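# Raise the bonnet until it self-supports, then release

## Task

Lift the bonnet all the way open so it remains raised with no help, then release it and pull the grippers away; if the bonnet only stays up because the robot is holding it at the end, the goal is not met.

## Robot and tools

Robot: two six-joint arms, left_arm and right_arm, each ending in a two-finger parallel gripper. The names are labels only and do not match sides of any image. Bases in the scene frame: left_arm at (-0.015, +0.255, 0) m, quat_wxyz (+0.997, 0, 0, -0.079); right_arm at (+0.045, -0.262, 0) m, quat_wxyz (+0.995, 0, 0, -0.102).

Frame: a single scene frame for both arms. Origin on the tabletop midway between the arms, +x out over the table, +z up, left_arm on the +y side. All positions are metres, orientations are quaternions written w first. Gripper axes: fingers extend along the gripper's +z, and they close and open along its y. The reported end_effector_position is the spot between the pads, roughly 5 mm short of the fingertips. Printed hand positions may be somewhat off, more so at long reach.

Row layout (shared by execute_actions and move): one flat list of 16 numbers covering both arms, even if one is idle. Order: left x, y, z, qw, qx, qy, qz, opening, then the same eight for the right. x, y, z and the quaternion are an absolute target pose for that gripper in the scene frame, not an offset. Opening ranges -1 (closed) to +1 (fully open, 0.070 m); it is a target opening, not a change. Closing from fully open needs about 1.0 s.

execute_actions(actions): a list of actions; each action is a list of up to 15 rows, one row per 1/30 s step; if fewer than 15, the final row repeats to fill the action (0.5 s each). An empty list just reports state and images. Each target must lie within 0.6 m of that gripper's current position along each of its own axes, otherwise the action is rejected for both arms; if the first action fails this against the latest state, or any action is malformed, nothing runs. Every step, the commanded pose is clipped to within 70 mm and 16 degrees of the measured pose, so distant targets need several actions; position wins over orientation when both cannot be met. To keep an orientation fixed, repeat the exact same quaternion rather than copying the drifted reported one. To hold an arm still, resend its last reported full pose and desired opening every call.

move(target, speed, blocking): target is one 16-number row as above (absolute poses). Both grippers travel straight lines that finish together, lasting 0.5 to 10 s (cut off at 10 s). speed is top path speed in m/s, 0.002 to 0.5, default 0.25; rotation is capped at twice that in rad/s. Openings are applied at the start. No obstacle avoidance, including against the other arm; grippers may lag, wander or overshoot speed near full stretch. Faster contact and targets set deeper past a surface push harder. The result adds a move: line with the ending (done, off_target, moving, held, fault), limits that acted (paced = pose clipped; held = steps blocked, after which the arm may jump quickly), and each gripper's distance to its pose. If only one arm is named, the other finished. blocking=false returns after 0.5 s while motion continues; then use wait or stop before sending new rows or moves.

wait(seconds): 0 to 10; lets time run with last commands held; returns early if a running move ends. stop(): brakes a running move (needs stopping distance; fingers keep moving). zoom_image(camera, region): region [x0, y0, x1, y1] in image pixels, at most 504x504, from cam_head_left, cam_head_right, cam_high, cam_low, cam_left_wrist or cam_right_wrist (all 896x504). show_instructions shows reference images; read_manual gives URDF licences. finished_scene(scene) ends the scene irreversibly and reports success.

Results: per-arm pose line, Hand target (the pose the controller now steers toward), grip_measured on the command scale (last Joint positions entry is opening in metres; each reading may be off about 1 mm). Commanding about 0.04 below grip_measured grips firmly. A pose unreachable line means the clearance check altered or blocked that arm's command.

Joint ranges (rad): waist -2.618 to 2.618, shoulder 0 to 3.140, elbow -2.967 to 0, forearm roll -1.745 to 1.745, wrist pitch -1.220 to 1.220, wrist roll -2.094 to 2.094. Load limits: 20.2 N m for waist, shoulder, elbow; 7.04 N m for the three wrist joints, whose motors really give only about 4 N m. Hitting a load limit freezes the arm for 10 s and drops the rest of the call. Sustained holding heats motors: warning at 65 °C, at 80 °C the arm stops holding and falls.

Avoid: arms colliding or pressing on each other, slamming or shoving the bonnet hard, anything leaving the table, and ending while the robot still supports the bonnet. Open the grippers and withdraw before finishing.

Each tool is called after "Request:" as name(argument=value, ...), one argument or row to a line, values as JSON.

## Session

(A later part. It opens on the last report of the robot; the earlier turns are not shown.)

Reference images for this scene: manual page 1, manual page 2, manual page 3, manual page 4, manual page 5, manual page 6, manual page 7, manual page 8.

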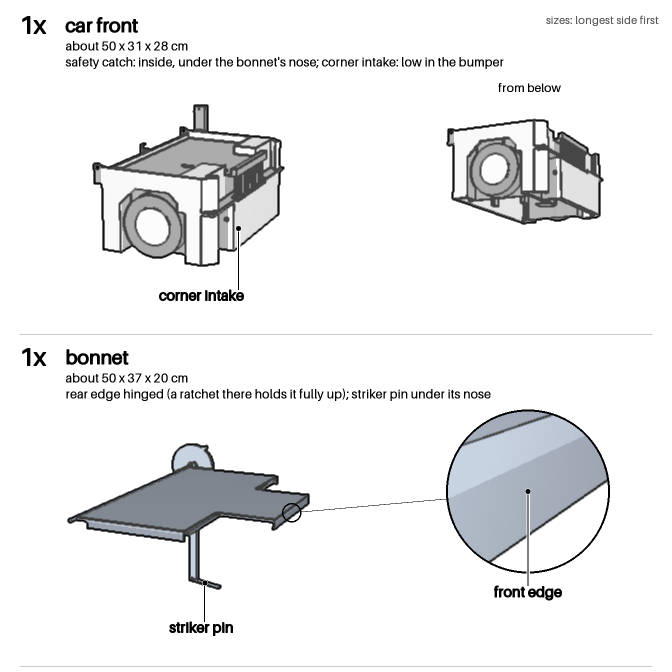

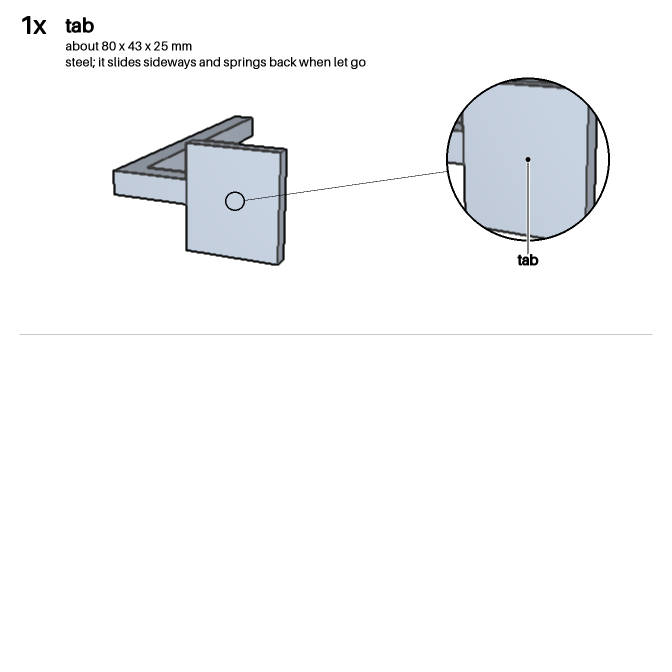

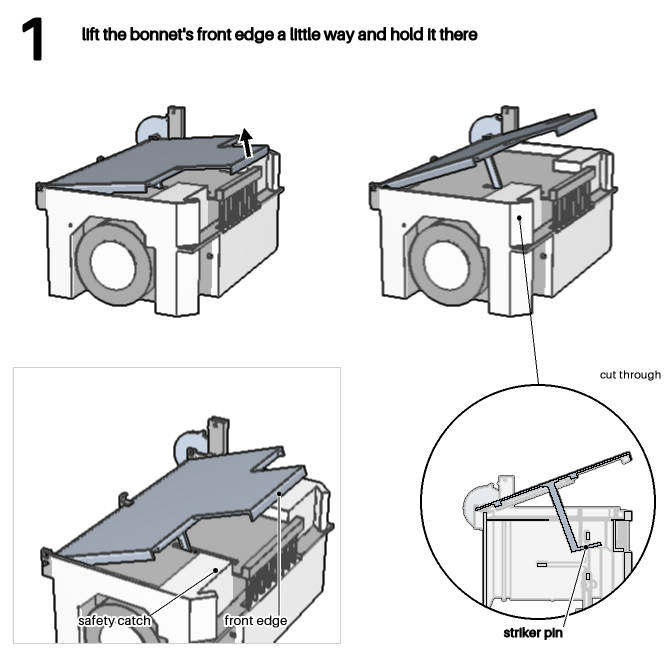

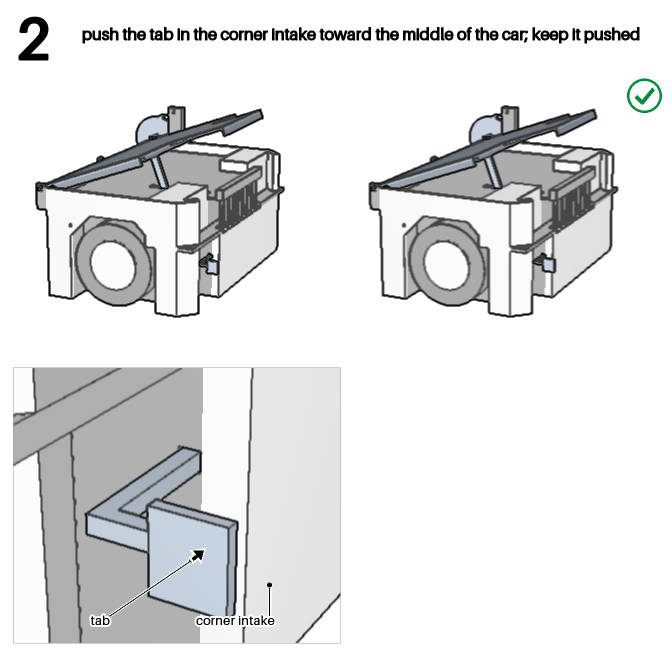

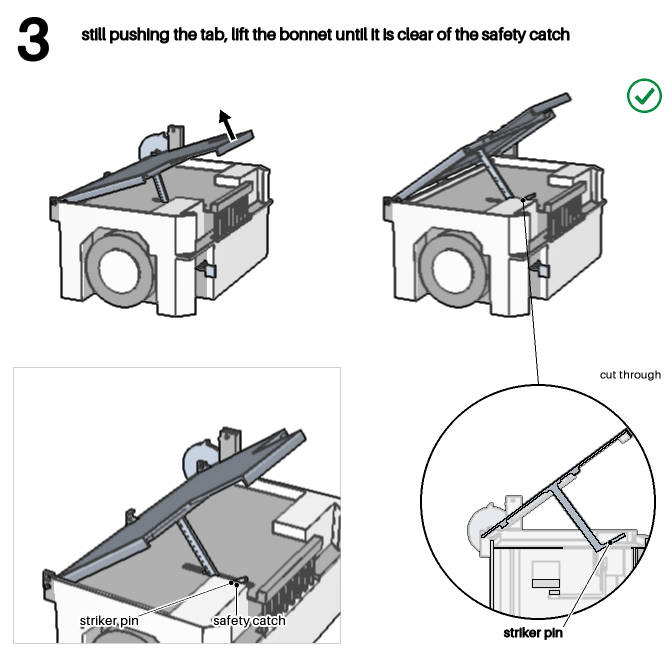

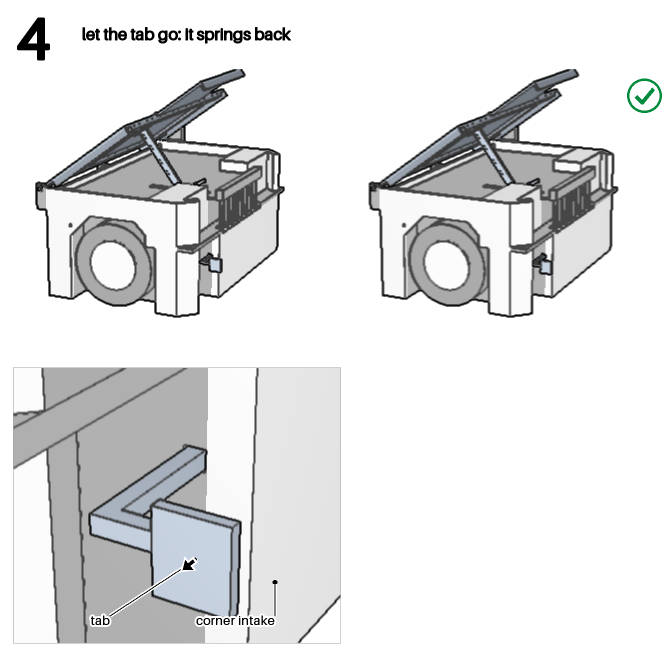

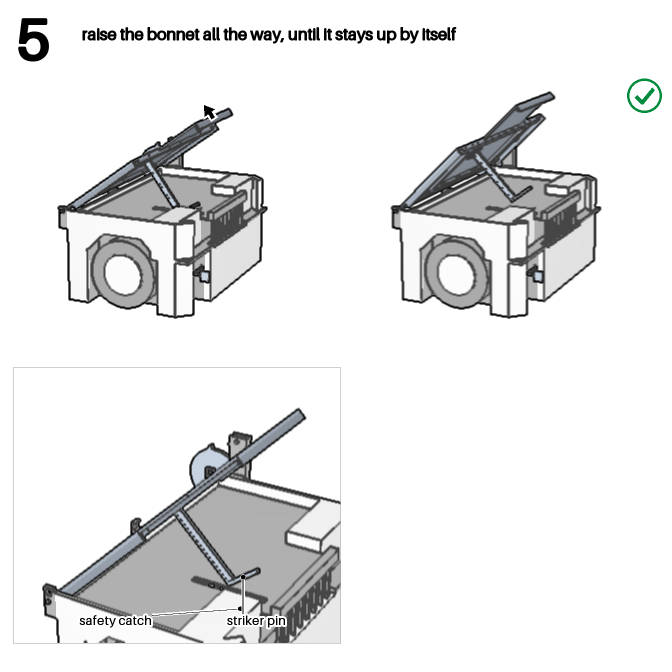

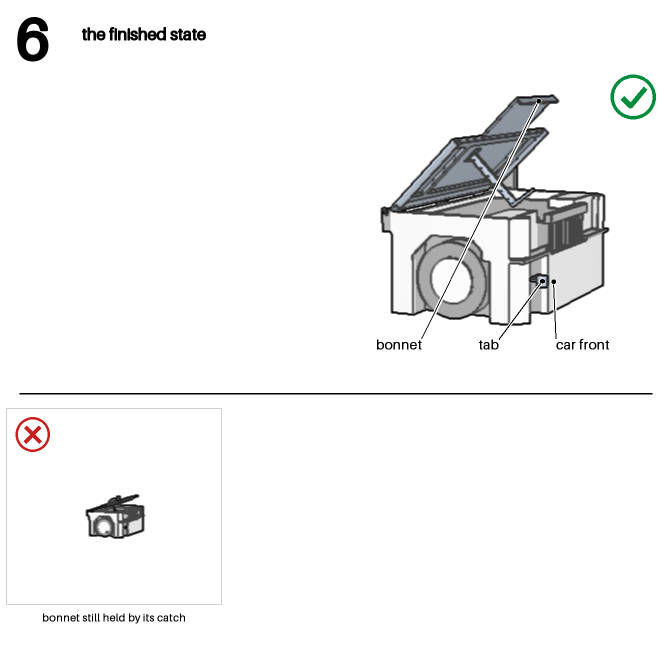

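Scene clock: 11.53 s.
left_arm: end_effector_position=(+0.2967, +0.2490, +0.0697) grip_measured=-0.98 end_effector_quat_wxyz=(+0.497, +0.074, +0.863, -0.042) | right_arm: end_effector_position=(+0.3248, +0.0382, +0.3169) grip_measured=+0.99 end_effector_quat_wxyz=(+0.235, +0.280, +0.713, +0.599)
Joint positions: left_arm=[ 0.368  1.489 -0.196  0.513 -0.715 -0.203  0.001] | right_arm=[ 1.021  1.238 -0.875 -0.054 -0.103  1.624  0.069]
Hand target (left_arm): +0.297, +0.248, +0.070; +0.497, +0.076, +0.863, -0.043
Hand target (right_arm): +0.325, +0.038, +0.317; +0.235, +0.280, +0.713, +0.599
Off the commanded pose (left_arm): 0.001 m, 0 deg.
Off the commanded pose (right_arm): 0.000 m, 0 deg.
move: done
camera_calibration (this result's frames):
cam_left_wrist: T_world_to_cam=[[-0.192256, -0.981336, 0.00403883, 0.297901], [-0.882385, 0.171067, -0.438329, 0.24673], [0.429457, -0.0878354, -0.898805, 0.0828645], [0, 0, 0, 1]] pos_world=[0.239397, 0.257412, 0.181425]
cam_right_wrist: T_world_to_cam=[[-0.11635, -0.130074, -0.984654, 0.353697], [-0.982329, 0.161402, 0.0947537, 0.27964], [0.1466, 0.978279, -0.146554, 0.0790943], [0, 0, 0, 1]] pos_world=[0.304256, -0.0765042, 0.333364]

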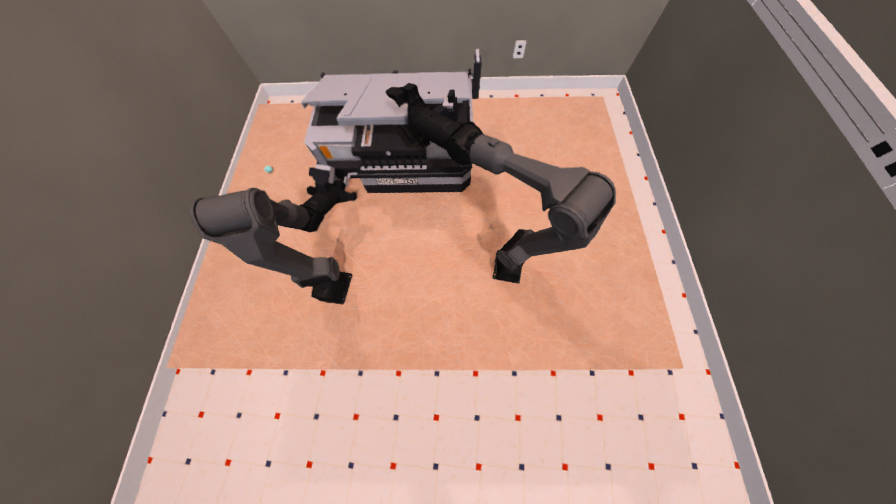

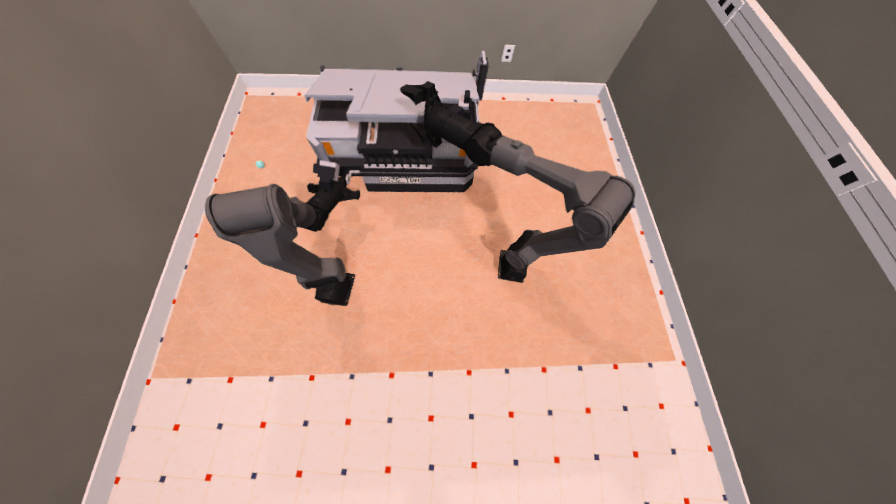

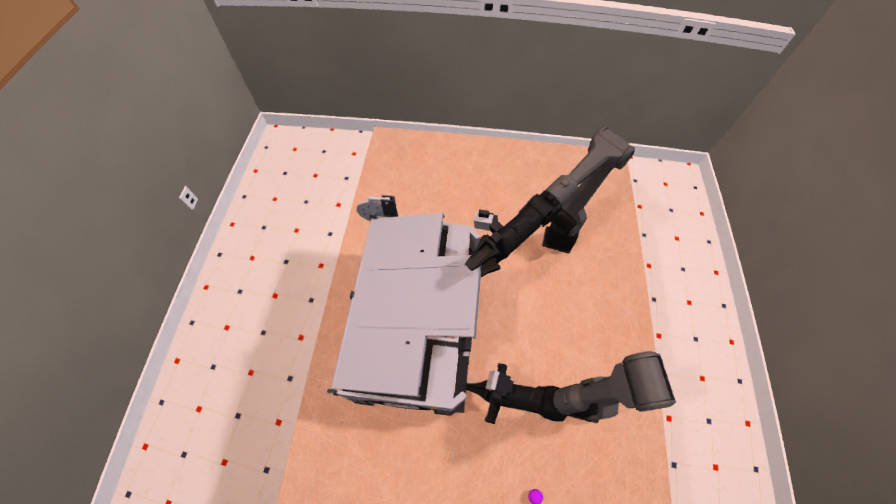

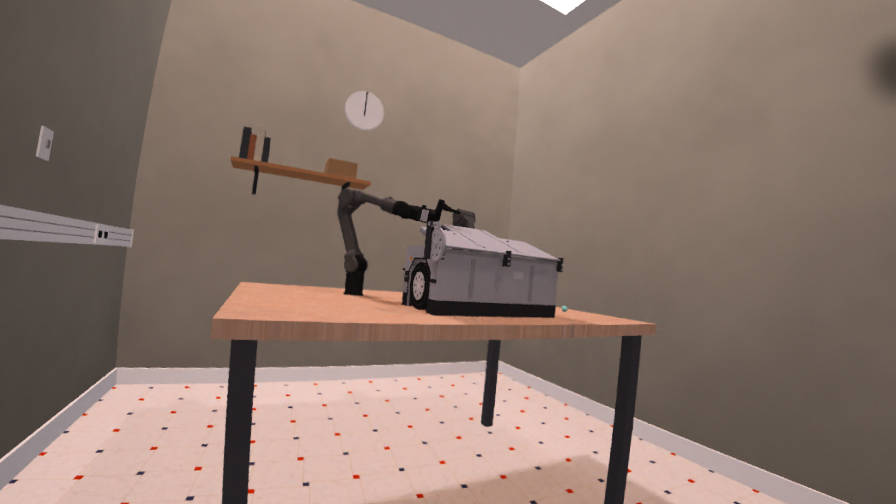

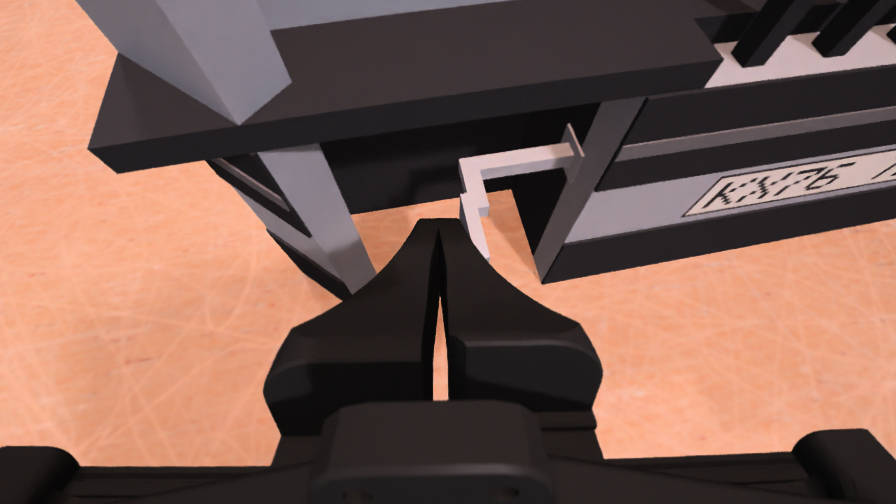

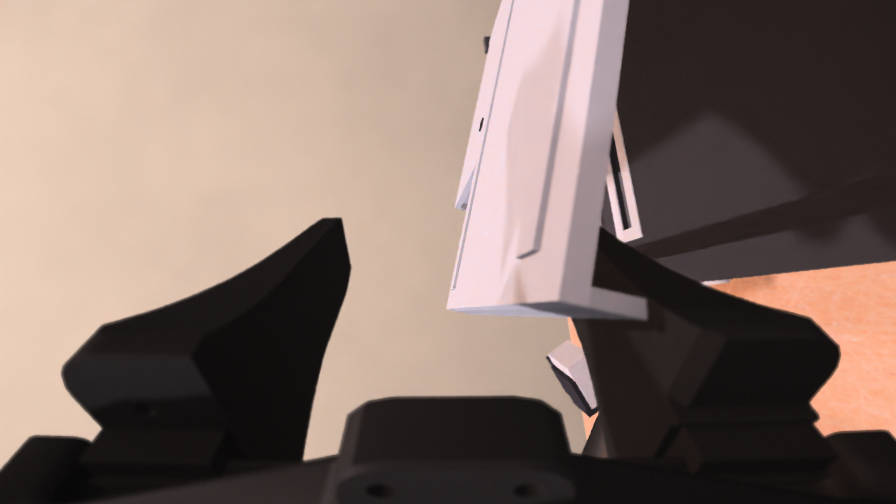

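Request:
move(
  target=[0.297,0.246,0.070,0.498,0.0755,0.863,-0.0436,-1,0.368,0.038,0.392,0.229,0.327,0.751,0.526,1],
  speed=0.05,
)

Scene clock: 13.80 s.
left_arm: end_effector_position=(+0.2969, +0.2482, +0.0698) grip_measured=-0.98 end_effector_quat_wxyz=(+0.498, +0.069, +0.864, -0.042) | right_arm: end_effector_position=(+0.3691, +0.0385, +0.3928) grip_measured=+0.99 end_effector_quat_wxyz=(+0.230, +0.327, +0.750, +0.526)
Joint positions: left_arm=[ 0.352  1.489 -0.193  0.481 -0.714 -0.195  0.001] | right_arm=[ 0.952  1.395 -1.463 -0.002  0.503  1.572  0.069]
Hand target (left_arm): +0.297, +0.246, +0.070; +0.498, +0.076, +0.863, -0.043
Hand target (right_arm): +0.368, +0.039, +0.392; +0.229, +0.327, +0.751, +0.526
Off the commanded pose (left_arm): 0.002 m, 1 deg.
Off the commanded pose (right_arm): 0.001 m, 0 deg.
move: done
camera_calibration (this result's frames):
cam_left_wrist: T_world_to_cam=[[-0.183057, -0.983067, 0.00833909, 0.294523], [-0.883722, 0.16083, -0.43951, 0.25006], [0.430726, -0.087825, -0.898199, 0.0823598], [0, 0, 0, 1]] pos_world=[0.239423, 0.256551, 0.181423]
cam_right_wrist: T_world_to_cam=[[-0.247757, -0.235644, -0.939728, 0.468546], [-0.94946, 0.252008, 0.18713, 0.263928], [0.192723, 0.938597, -0.286171, 0.122826], [0, 0, 0, 1]] pos_world=[0.343003, -0.0713864, 0.426066]

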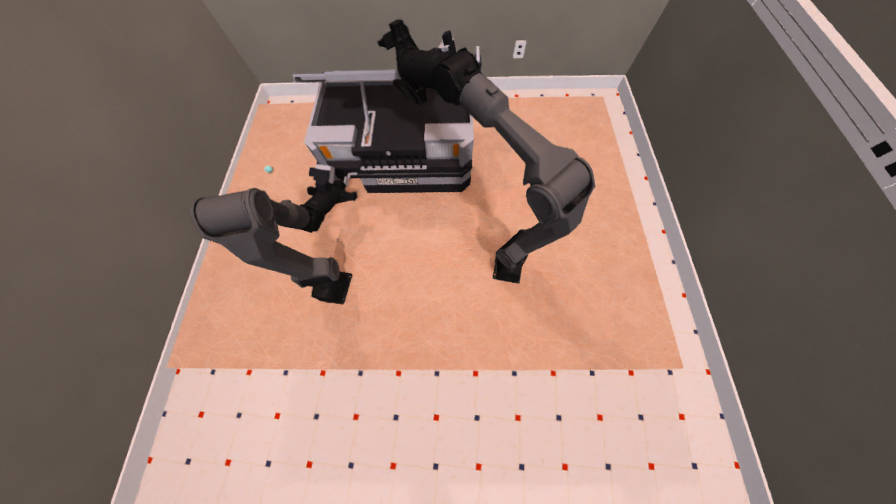

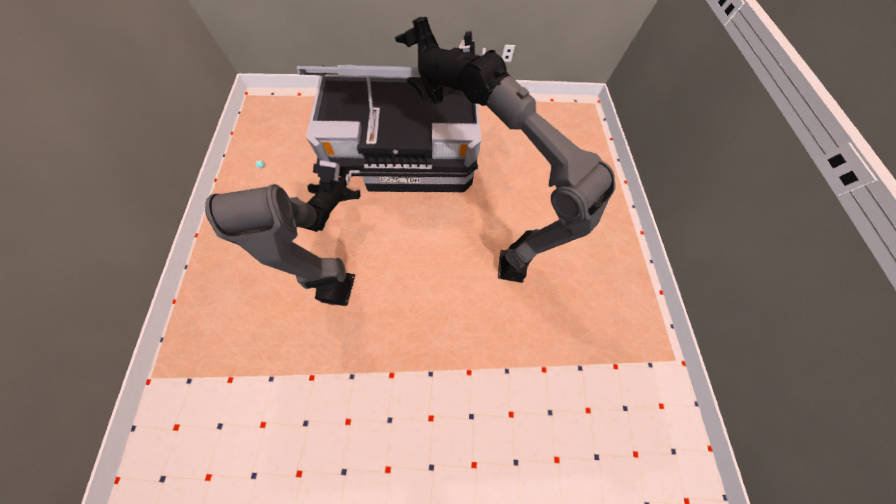

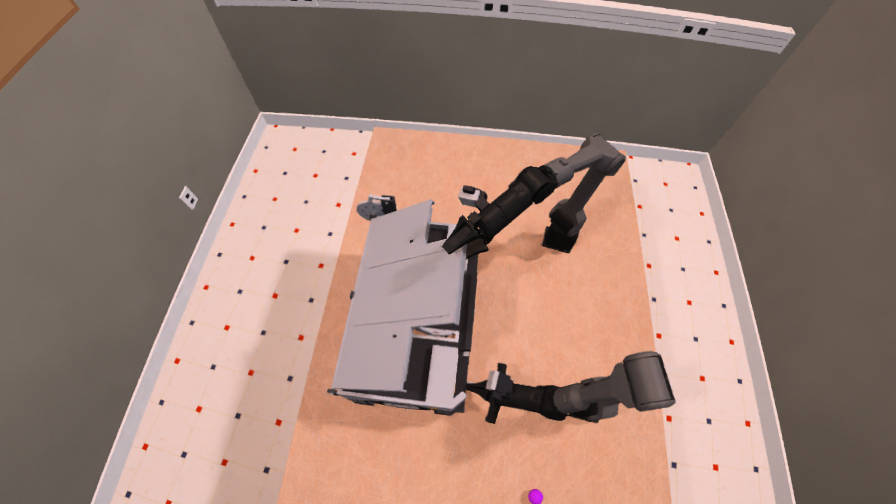

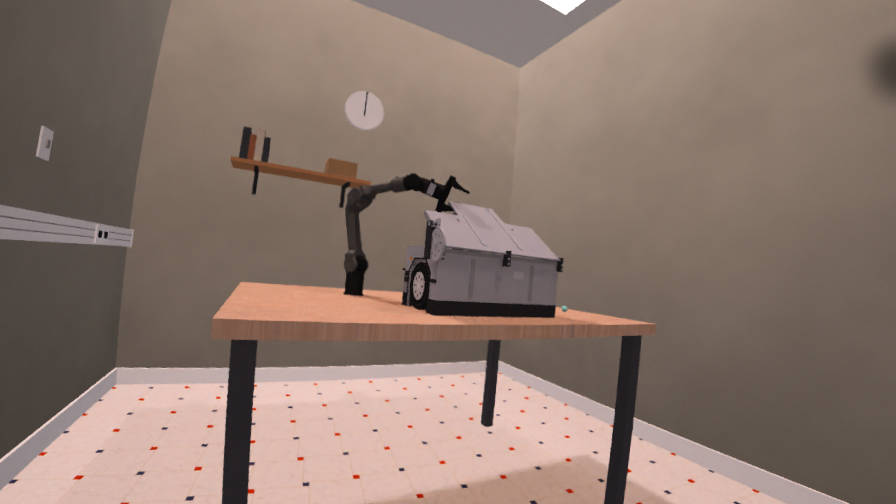

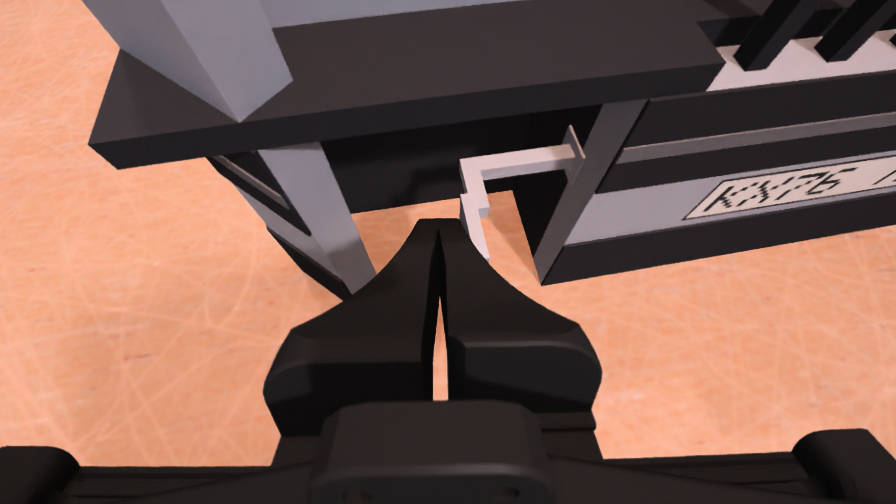

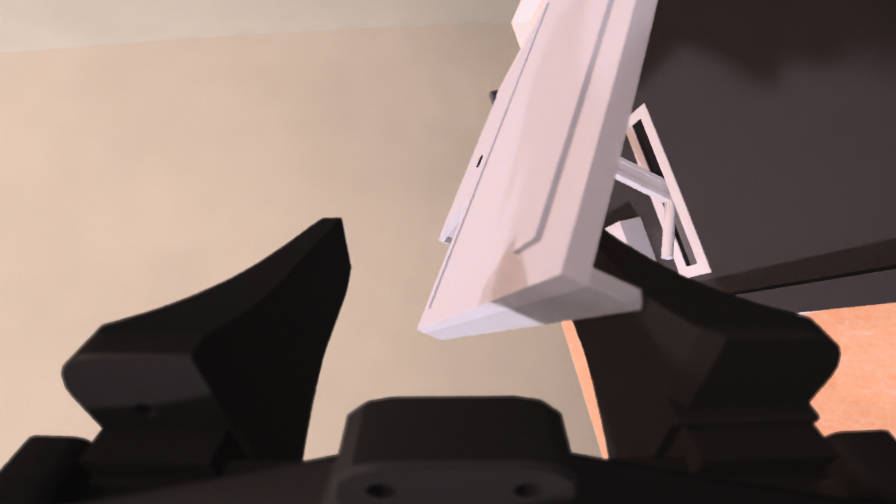

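Request:
move(
  target=[0.295,0.268,0.070,0.498,0.0755,0.863,-0.0436,-1,0.392,0.038,0.422,0.229,0.327,0.751,0.526,1],
  speed=0.035,
)

Request:
zoom_image(
  camera="cam_low",
  region=[400, 200, 480, 270],
)

Request:
zoom_image(
  camera="cam_high",
  region=[345, 180, 415, 235],
)

Scene clock: 15.20 s.
left_arm: end_effector_position=(+0.2954, +0.2677, +0.0702) grip_measured=-0.98 end_effector_quat_wxyz=(+0.498, +0.075, +0.863, -0.044) | right_arm: end_effector_position=(+0.3921, +0.0386, +0.4230) grip_measured=+0.99 end_effector_quat_wxyz=(+0.229, +0.327, +0.750, +0.527)
Joint positions: left_arm=[ 0.519  1.503 -0.21   0.709 -0.749 -0.273  0.001] | right_arm=[ 0.887  1.49  -1.684  0.107  0.632  1.462  0.069]
Hand target (left_arm): +0.295, +0.268, +0.070; +0.499, +0.075, +0.863, -0.044
Hand target (right_arm): +0.392, +0.038, +0.422; +0.229, +0.327, +0.751, +0.526
Off the commanded pose (left_arm): 0.000 m, 0 deg.
Off the commanded pose (right_arm): 0.001 m, 0 deg.
move: done
camera_calibration (this result's frames):
cam_left_wrist: T_world_to_cam=[[-0.195546, -0.980675, 0.00612664, 0.316638], [-0.88062, 0.172839, -0.441175, 0.241712], [0.431591, -0.0916654, -0.8974, 0.0858231], [0, 0, 0, 1]] pos_world=[0.237733, 0.276608, 0.181715]
cam_right_wrist: T_world_to_cam=[[-0.247661, -0.234752, -0.939976, 0.502712], [-0.94999, 0.249322, 0.188034, 0.280061], [0.190216, 0.939537, -0.28476, 0.127305], [0, 0, 0, 1]] pos_world=[0.366342, -0.0714206, 0.456128]

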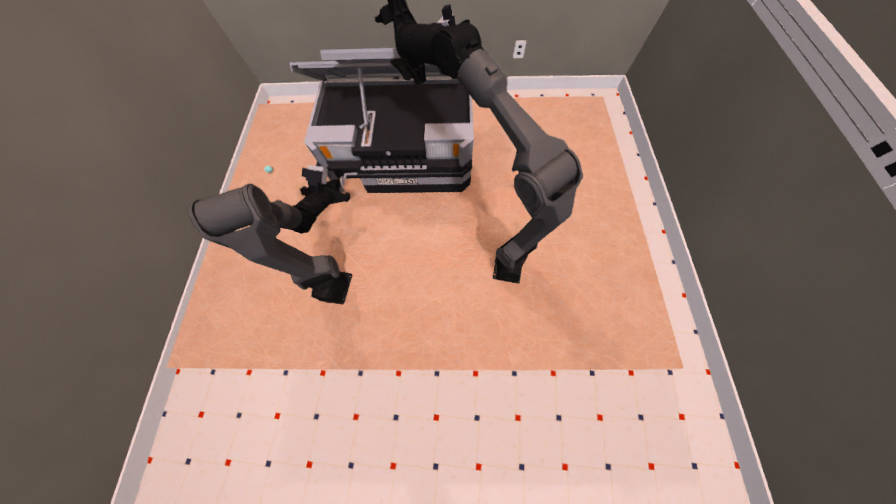

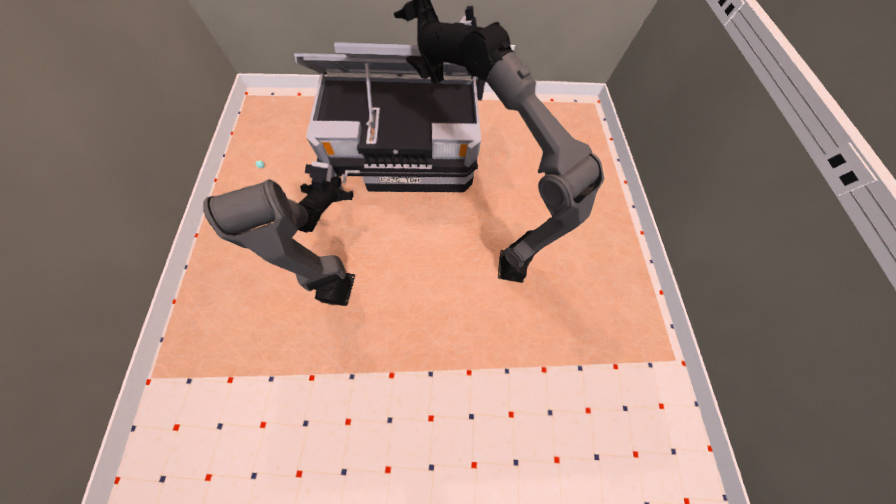

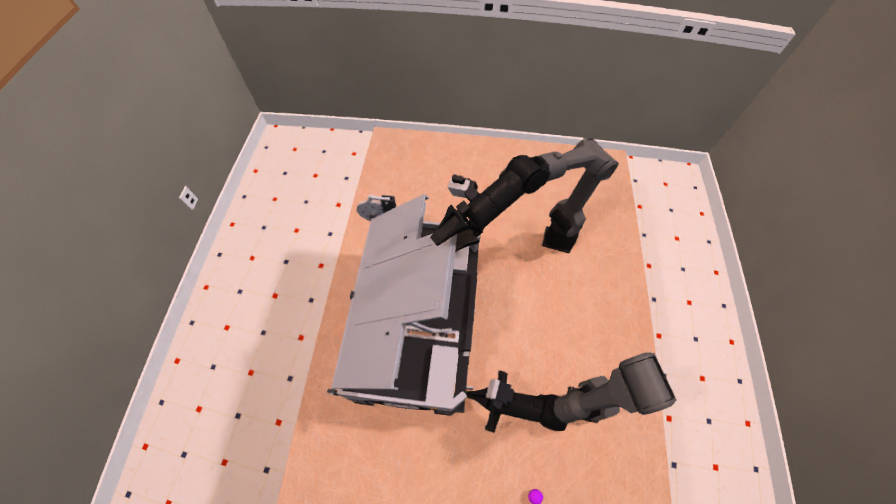

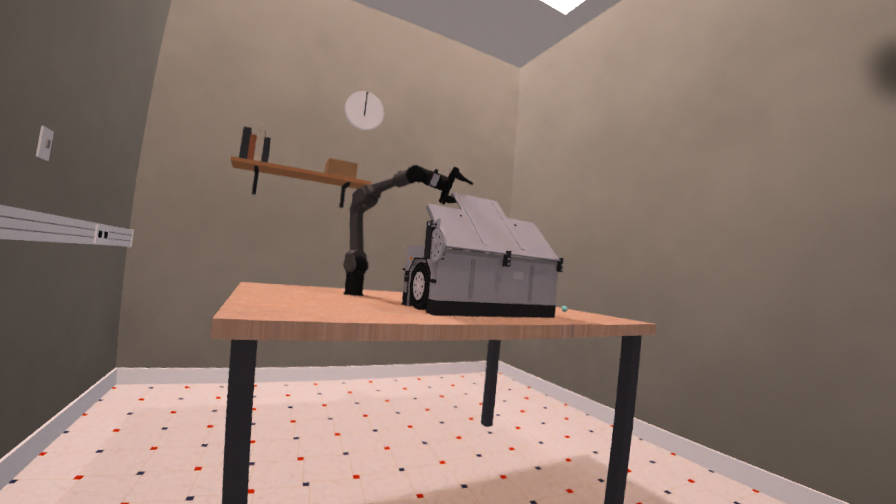

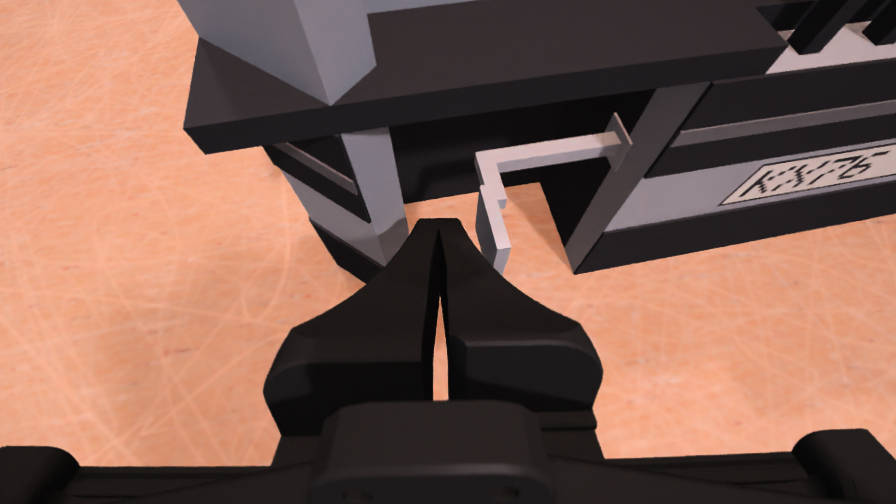

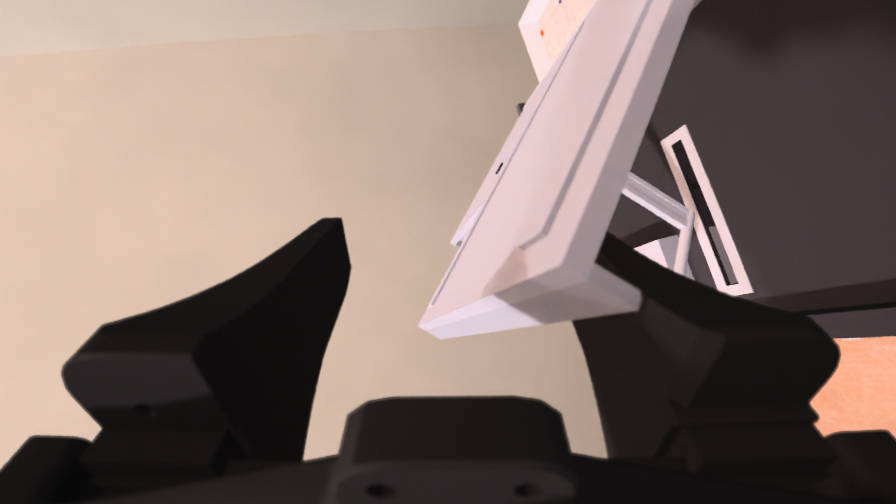

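Region (400, 200, 480, 270) of cam_low's 896x504 image, scaled by 6.300, with more detail than that image has; it fills the top 441 rows of this view, and the rest is white.

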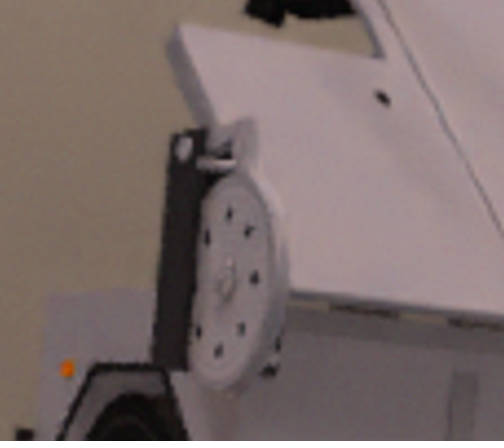

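Region (345, 180, 415, 235) of cam_high's 896x504 image, scaled by 7.200, with more detail than that image has; it fills the top 396 rows of this view, and the rest is white.

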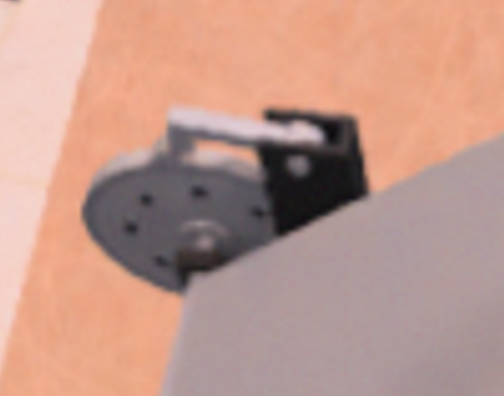

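Request:
move(
  target=[0.26,0.275,0.08,0.498,0.0755,0.863,-0.0436,-1, 0.401,0.038,0.432,0.229,0.327,0.751,0.526,1],
  speed=0.04,
)

Request:
zoom_image(
  camera="cam_high",
  region=[345,180,415,235],
)

Scene clock: 16.70 s.
left_arm: end_effector_position=(+0.2603, +0.2753, +0.0806) grip_measured=-0.98 end_effector_quat_wxyz=(+0.499, +0.074, +0.862, -0.044) | right_arm: end_effector_position=(+0.4012, +0.0384, +0.4320) grip_measured=+0.99 end_effector_quat_wxyz=(+0.229, +0.327, +0.751, +0.526)
Joint positions: left_arm=[ 0.711  1.332 -0.13   1.011 -0.749 -0.447  0.001] | right_arm=[ 0.864  1.53  -1.769  0.134  0.681  1.437  0.069]
Hand target (left_arm): +0.261, +0.275, +0.081; +0.499, +0.075, +0.862, -0.044
Hand target (right_arm): +0.401, +0.038, +0.432; +0.229, +0.327, +0.751, +0.526
Off the commanded pose (left_arm): 0.001 m, 0 deg.
Off the commanded pose (right_arm): 0.000 m, 0 deg.
move: done
camera_calibration (this result's frames):
cam_left_wrist: T_world_to_cam=[[-0.193948, -0.980991, 0.00642031, 0.316776], [-0.880409, 0.171168, -0.442247, 0.214614], [0.432741, -0.0914254, -0.89687, 0.110526], [0, 0, 0, 1]] pos_world=[0.202557, 0.284124, 0.192006]
cam_right_wrist: T_world_to_cam=[[-0.249045, -0.236315, -0.939219, 0.51367], [-0.949652, 0.249937, 0.188926, 0.286495], [0.1901, 0.938982, -0.286662, 0.129244], [0, 0, 0, 1]] pos_world=[0.375429, -0.0715758, 0.465372]

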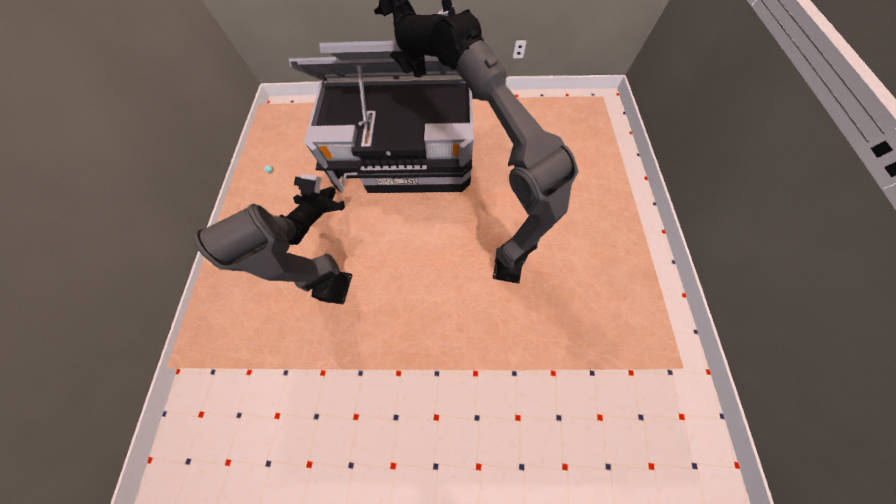

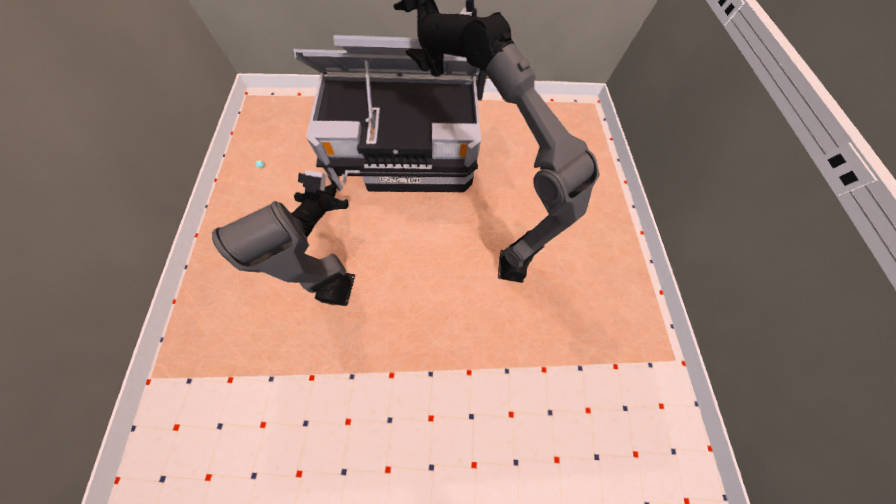

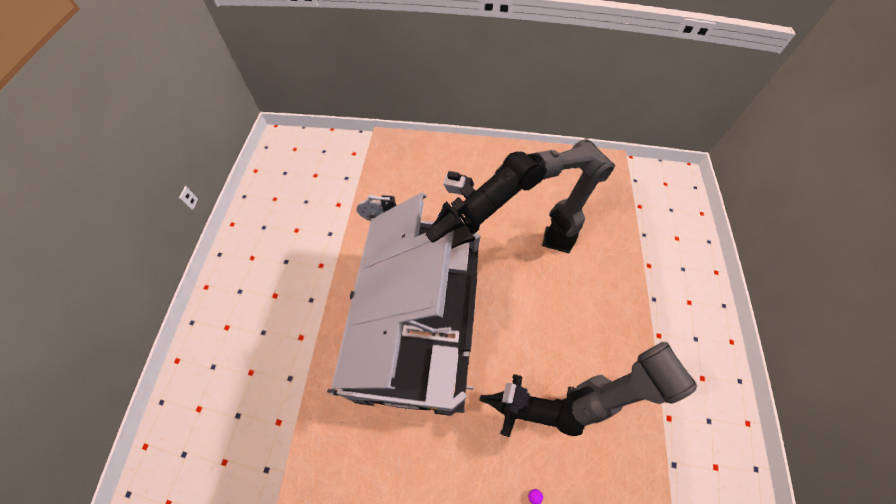

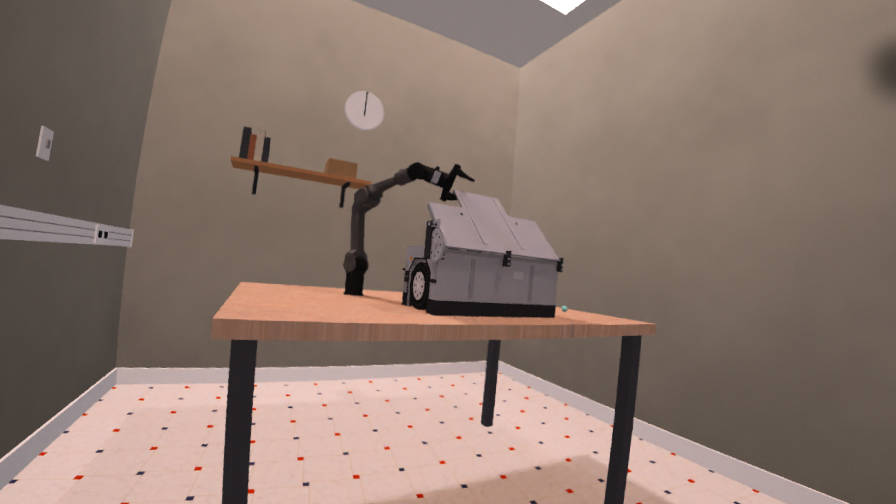

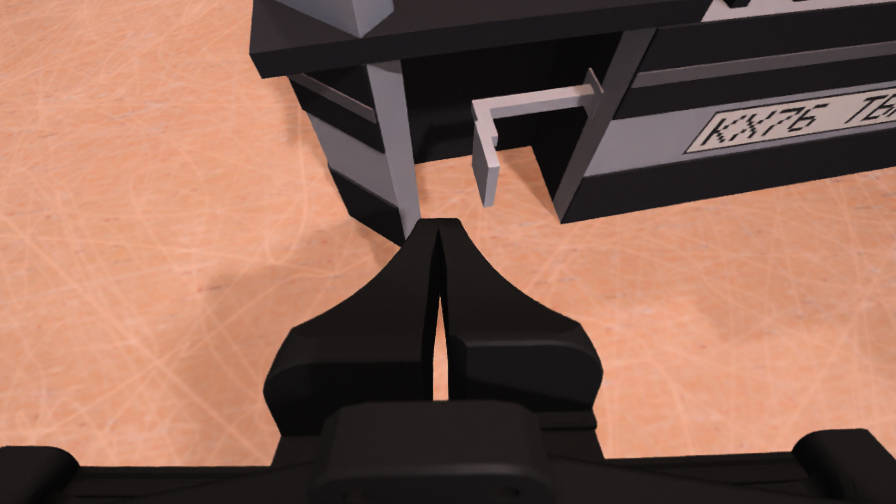

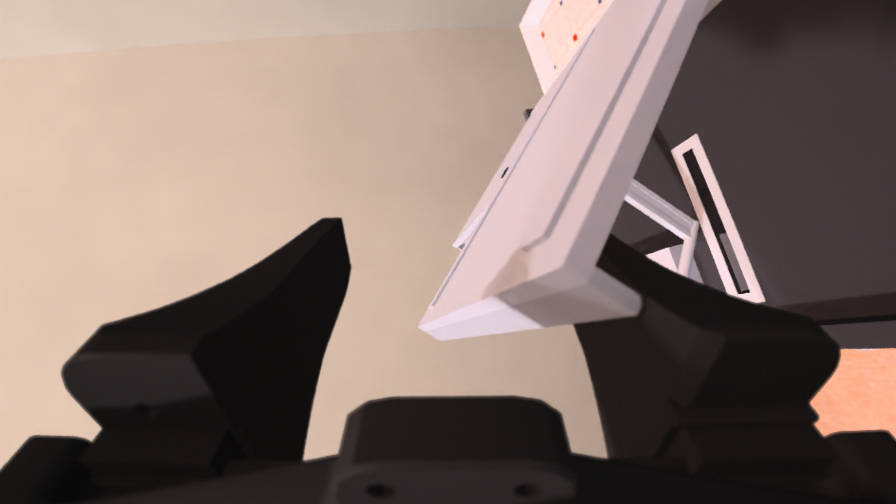

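Region (345, 180, 415, 235) of cam_high's 896x504 image, scaled by 7.200, with more detail than that image has; it fills the top 396 rows of this view, and the rest is white.

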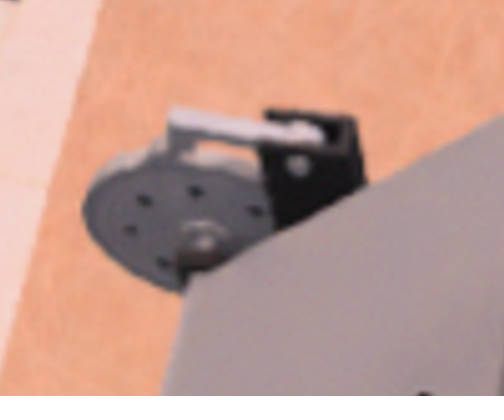

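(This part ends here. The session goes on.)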